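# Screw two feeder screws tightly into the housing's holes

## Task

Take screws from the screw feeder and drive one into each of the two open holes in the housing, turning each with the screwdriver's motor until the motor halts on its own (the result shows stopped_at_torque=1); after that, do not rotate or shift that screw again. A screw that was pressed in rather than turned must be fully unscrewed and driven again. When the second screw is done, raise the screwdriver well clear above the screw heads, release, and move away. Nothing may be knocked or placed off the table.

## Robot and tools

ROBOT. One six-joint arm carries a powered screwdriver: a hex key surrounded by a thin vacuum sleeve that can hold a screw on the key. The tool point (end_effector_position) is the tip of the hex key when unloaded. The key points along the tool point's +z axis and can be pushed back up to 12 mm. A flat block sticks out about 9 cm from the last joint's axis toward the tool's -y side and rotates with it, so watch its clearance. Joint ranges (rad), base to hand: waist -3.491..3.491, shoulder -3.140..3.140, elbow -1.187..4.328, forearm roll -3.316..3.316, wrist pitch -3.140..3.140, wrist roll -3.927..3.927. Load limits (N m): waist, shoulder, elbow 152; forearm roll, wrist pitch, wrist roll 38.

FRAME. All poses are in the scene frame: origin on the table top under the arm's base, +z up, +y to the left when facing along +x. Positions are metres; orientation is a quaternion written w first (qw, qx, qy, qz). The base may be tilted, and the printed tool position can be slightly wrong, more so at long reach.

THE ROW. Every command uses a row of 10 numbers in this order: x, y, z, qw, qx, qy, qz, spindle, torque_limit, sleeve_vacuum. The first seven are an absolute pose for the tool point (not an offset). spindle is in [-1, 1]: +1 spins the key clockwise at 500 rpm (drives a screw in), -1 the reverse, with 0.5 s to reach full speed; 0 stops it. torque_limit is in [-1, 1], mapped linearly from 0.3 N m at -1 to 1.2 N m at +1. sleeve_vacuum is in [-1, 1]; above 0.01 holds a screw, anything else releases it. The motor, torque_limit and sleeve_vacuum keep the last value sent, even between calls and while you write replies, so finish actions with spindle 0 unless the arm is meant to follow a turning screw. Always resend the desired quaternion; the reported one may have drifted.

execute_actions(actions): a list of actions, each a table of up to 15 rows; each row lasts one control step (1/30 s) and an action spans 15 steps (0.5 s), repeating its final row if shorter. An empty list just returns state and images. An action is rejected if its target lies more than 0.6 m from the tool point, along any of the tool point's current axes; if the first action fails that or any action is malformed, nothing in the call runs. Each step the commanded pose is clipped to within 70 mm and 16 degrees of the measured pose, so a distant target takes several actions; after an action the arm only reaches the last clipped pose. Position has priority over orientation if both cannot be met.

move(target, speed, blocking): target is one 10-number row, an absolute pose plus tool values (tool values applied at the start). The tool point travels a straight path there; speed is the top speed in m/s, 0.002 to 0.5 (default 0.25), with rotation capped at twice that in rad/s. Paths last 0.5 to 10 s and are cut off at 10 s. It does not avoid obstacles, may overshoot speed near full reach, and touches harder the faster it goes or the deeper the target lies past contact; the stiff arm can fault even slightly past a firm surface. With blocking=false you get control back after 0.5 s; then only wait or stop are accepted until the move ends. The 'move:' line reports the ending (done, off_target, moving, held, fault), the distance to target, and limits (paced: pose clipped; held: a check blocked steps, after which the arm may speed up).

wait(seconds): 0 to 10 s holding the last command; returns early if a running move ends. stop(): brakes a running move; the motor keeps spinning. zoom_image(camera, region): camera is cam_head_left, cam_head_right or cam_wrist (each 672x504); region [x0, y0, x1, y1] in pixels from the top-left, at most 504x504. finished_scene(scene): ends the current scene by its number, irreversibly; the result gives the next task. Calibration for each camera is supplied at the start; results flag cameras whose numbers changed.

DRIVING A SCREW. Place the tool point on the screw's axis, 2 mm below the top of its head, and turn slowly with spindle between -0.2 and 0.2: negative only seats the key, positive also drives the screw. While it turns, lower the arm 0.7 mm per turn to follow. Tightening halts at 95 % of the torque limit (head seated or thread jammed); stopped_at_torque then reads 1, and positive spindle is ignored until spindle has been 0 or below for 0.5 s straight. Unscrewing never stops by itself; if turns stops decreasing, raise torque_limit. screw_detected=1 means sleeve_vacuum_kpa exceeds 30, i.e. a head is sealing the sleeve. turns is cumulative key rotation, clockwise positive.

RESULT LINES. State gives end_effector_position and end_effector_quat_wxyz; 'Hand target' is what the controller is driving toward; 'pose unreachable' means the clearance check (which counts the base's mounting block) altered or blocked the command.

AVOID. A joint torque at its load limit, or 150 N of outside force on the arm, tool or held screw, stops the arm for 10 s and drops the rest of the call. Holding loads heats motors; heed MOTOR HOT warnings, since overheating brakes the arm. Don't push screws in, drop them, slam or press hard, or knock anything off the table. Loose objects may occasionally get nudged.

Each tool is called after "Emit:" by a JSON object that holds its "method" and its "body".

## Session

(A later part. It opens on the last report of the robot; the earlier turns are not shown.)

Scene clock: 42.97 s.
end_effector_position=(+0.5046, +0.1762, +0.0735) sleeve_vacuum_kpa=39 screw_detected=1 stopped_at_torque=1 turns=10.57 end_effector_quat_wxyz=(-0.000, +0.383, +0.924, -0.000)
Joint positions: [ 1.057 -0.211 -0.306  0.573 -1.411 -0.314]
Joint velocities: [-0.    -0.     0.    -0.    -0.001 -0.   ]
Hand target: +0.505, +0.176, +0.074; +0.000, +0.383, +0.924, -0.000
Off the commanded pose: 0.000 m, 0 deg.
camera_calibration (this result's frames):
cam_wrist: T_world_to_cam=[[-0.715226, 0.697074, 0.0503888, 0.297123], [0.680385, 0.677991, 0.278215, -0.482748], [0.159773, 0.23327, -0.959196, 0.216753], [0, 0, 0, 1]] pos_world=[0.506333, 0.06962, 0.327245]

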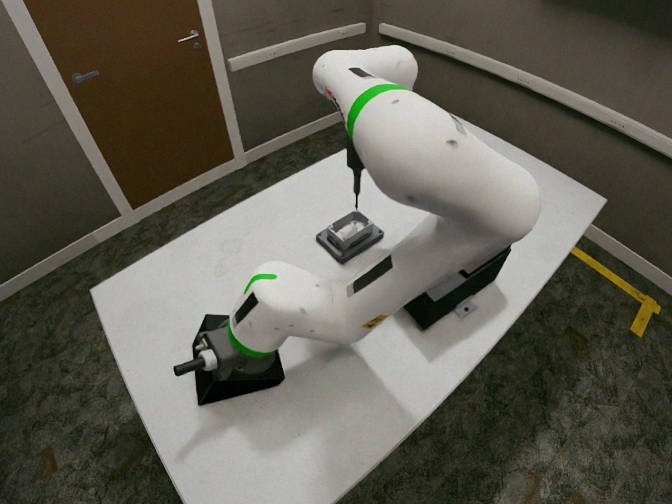

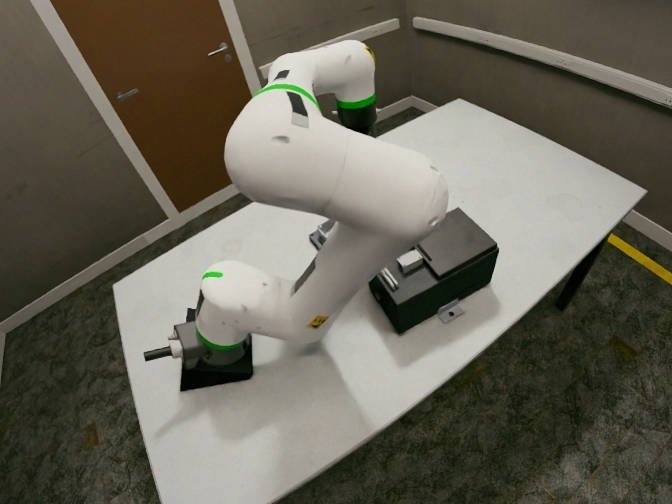

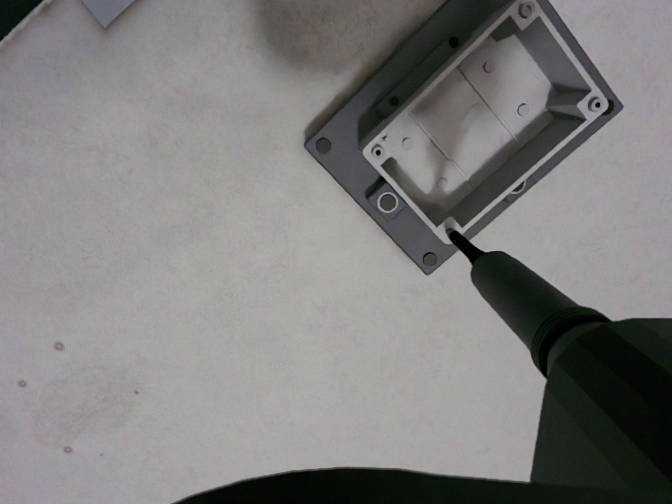

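Emit:
{"method": "execute_actions", "body": {"actions": [[[0.5046, 0.1762, 0.0732, 0, 0.3827, 0.9239, 0, 0.2, 0, 1]],[[0.5046, 0.1762, 0.0726, 0, 0.3827, 0.9239, 0, 0.2, 0, 1]]]}}

Emit:
{"method": "move", "body": {"target": [0.5045, 0.1762, 0.062, 0, 0.3827, 0.9239, 0, 0.6, 0, 1], "speed": 0.0035}}

Scene clock: 44.03 s.
end_effector_position=(+0.5046, +0.1762, +0.0726) sleeve_vacuum_kpa=39 screw_detected=1 stopped_at_torque=0 turns=12.18 end_effector_quat_wxyz=(-0.000, +0.383, +0.924, +0.000)
Joint positions: [ 1.056 -0.211 -0.307  0.573 -1.408 -0.314]
Joint velocities: [-0.     0.     0.     0.    -0.001 -0.   ]
Hand target: +0.505, +0.176, +0.073; -0.000, +0.383, +0.924, +0.000
Off the commanded pose: 0.000 m, 0 deg.
camera_calibration (this result's frames):
cam_wrist: T_world_to_cam=[[-0.715214, 0.697086, 0.0503934, 0.297166], [0.680397, 0.677978, 0.278221, -0.482513], [0.159778, 0.233275, -0.959194, 0.215895], [0, 0, 0, 1]] pos_world=[0.506342, 0.0696191, 0.326355]

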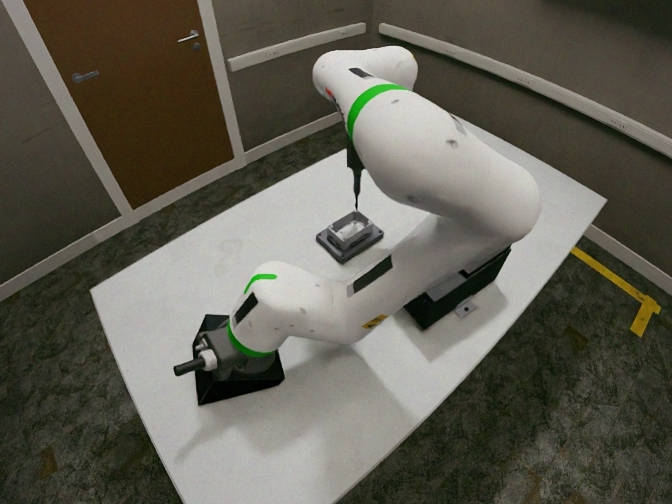

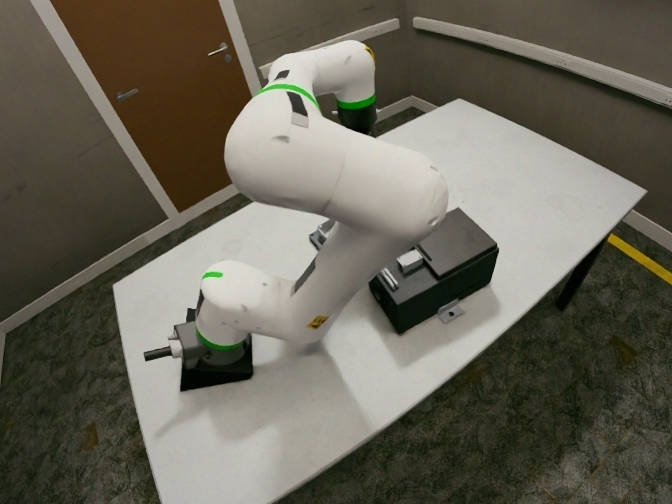

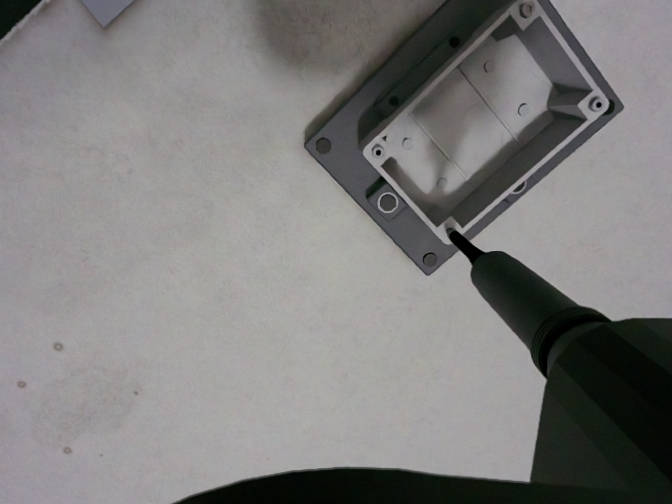

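Scene clock: 47.27 s.
end_effector_position=(+0.5045, +0.1762, +0.0620) sleeve_vacuum_kpa=40 screw_detected=1 stopped_at_torque=1 turns=23.56 end_effector_quat_wxyz=(-0.000, +0.383, +0.924, +0.000)
Joint positions: [ 1.039 -0.205 -0.324  0.575 -1.381 -0.313]
Joint velocities: [-0.     0.     0.002 -0.     0.    -0.   ]
Hand target: +0.504, +0.176, +0.062; -0.000, +0.383, +0.924, +0.000
Off the commanded pose: 0.000 m, 0 deg.
move: done
camera_calibration (this result's frames):
cam_wrist: T_world_to_cam=[[-0.715202, 0.697094, 0.0504595, 0.297598], [0.680422, 0.677958, 0.278207, -0.479478], [0.159727, 0.233308, -0.959195, 0.205772], [0, 0, 0, 1]] pos_world=[0.506222, 0.0696038, 0.315753]

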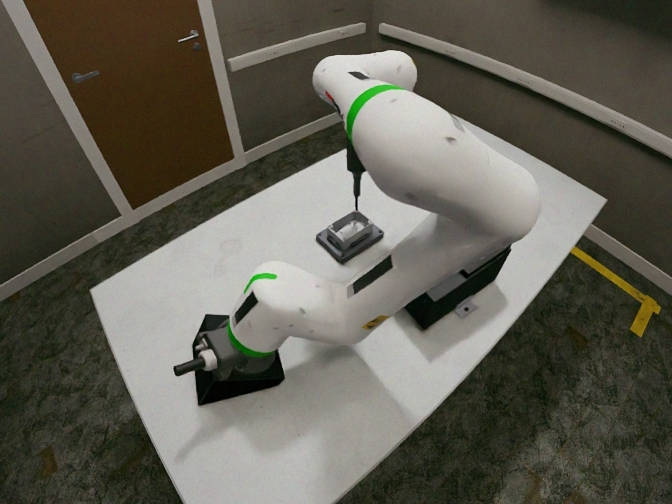

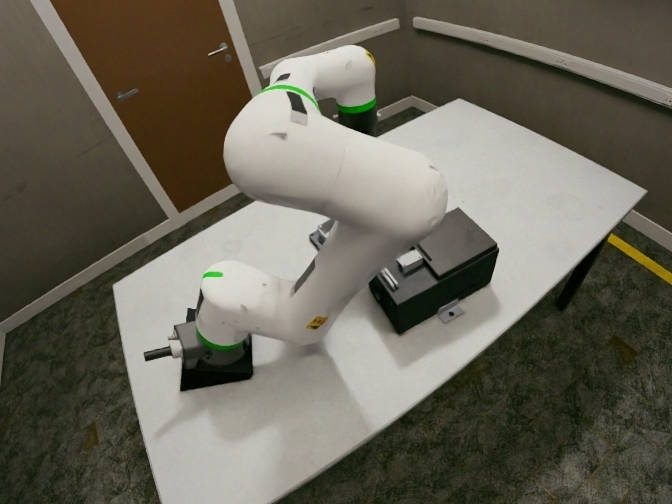

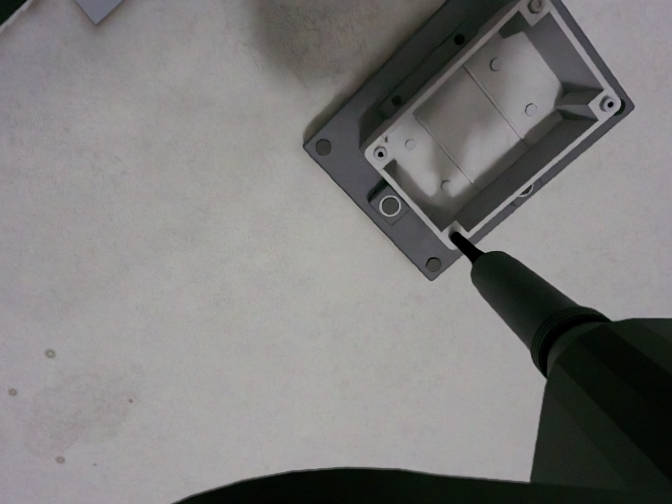

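Both 13 turns. Consistent.

Emit:
{"method": "move", "body": {"target": [0.5045, 0.1762, 0.18, 0, 0.3827, 0.9239, 0, 0, 0, 0], "speed": 0.1}}

Emit:
{"method": "finished_scene", "body": {"scene": 1}}

Scene clock: 48.80 s.
end_effector_position=(+0.5048, +0.1763, +0.1801) sleeve_vacuum_kpa=0 screw_detected=0 stopped_at_torque=1 turns=23.56 end_effector_quat_wxyz=(+0.000, +0.383, +0.924, -0.000)
Joint positions: [ 1.227 -0.226 -0.11   0.577 -1.681 -0.343]
Joint velocities: [0.    0.    0.001 0.    0.    0.   ]
Hand target: +0.505, +0.176, +0.180; +0.000, +0.383, +0.924, -0.000
Off the commanded pose: 0.000 m, 0 deg.
move: done
camera_calibration (this result's frames):
cam_wrist: T_world_to_cam=[[-0.715329, 0.697026, 0.0495893, 0.292086], [0.680122, 0.678174, 0.278414, -0.512561], [0.160432, 0.232885, -0.95918, 0.318641], [0, 0, 0, 1]] pos_world=[0.506422, 0.0698073, 0.433854]

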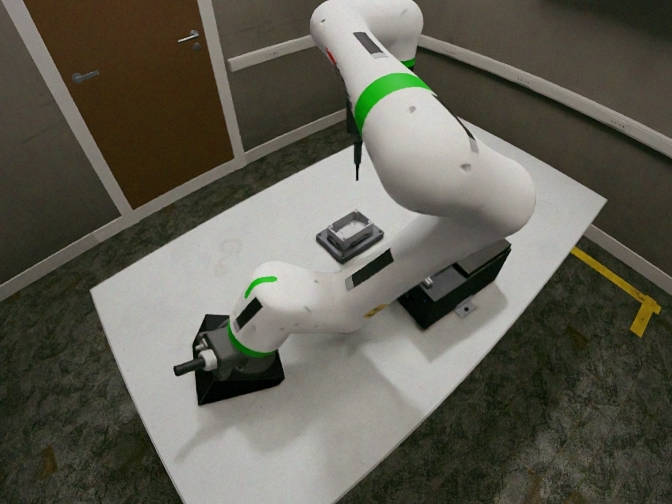

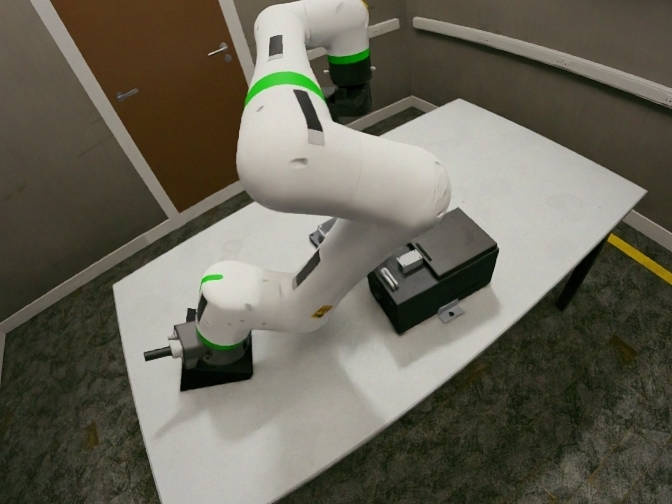

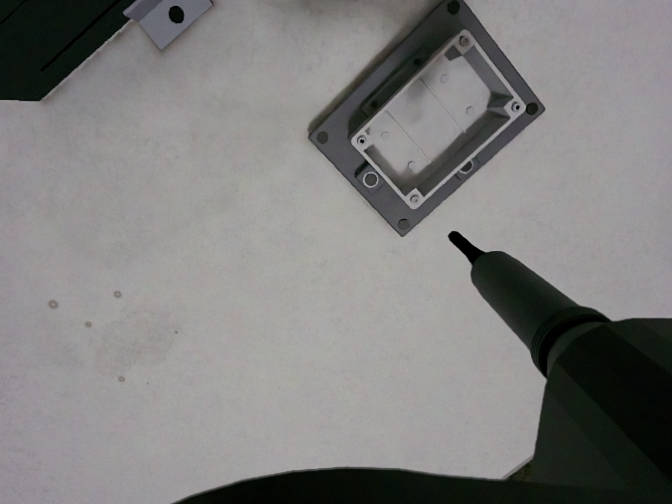

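The scene is finished: the task was done.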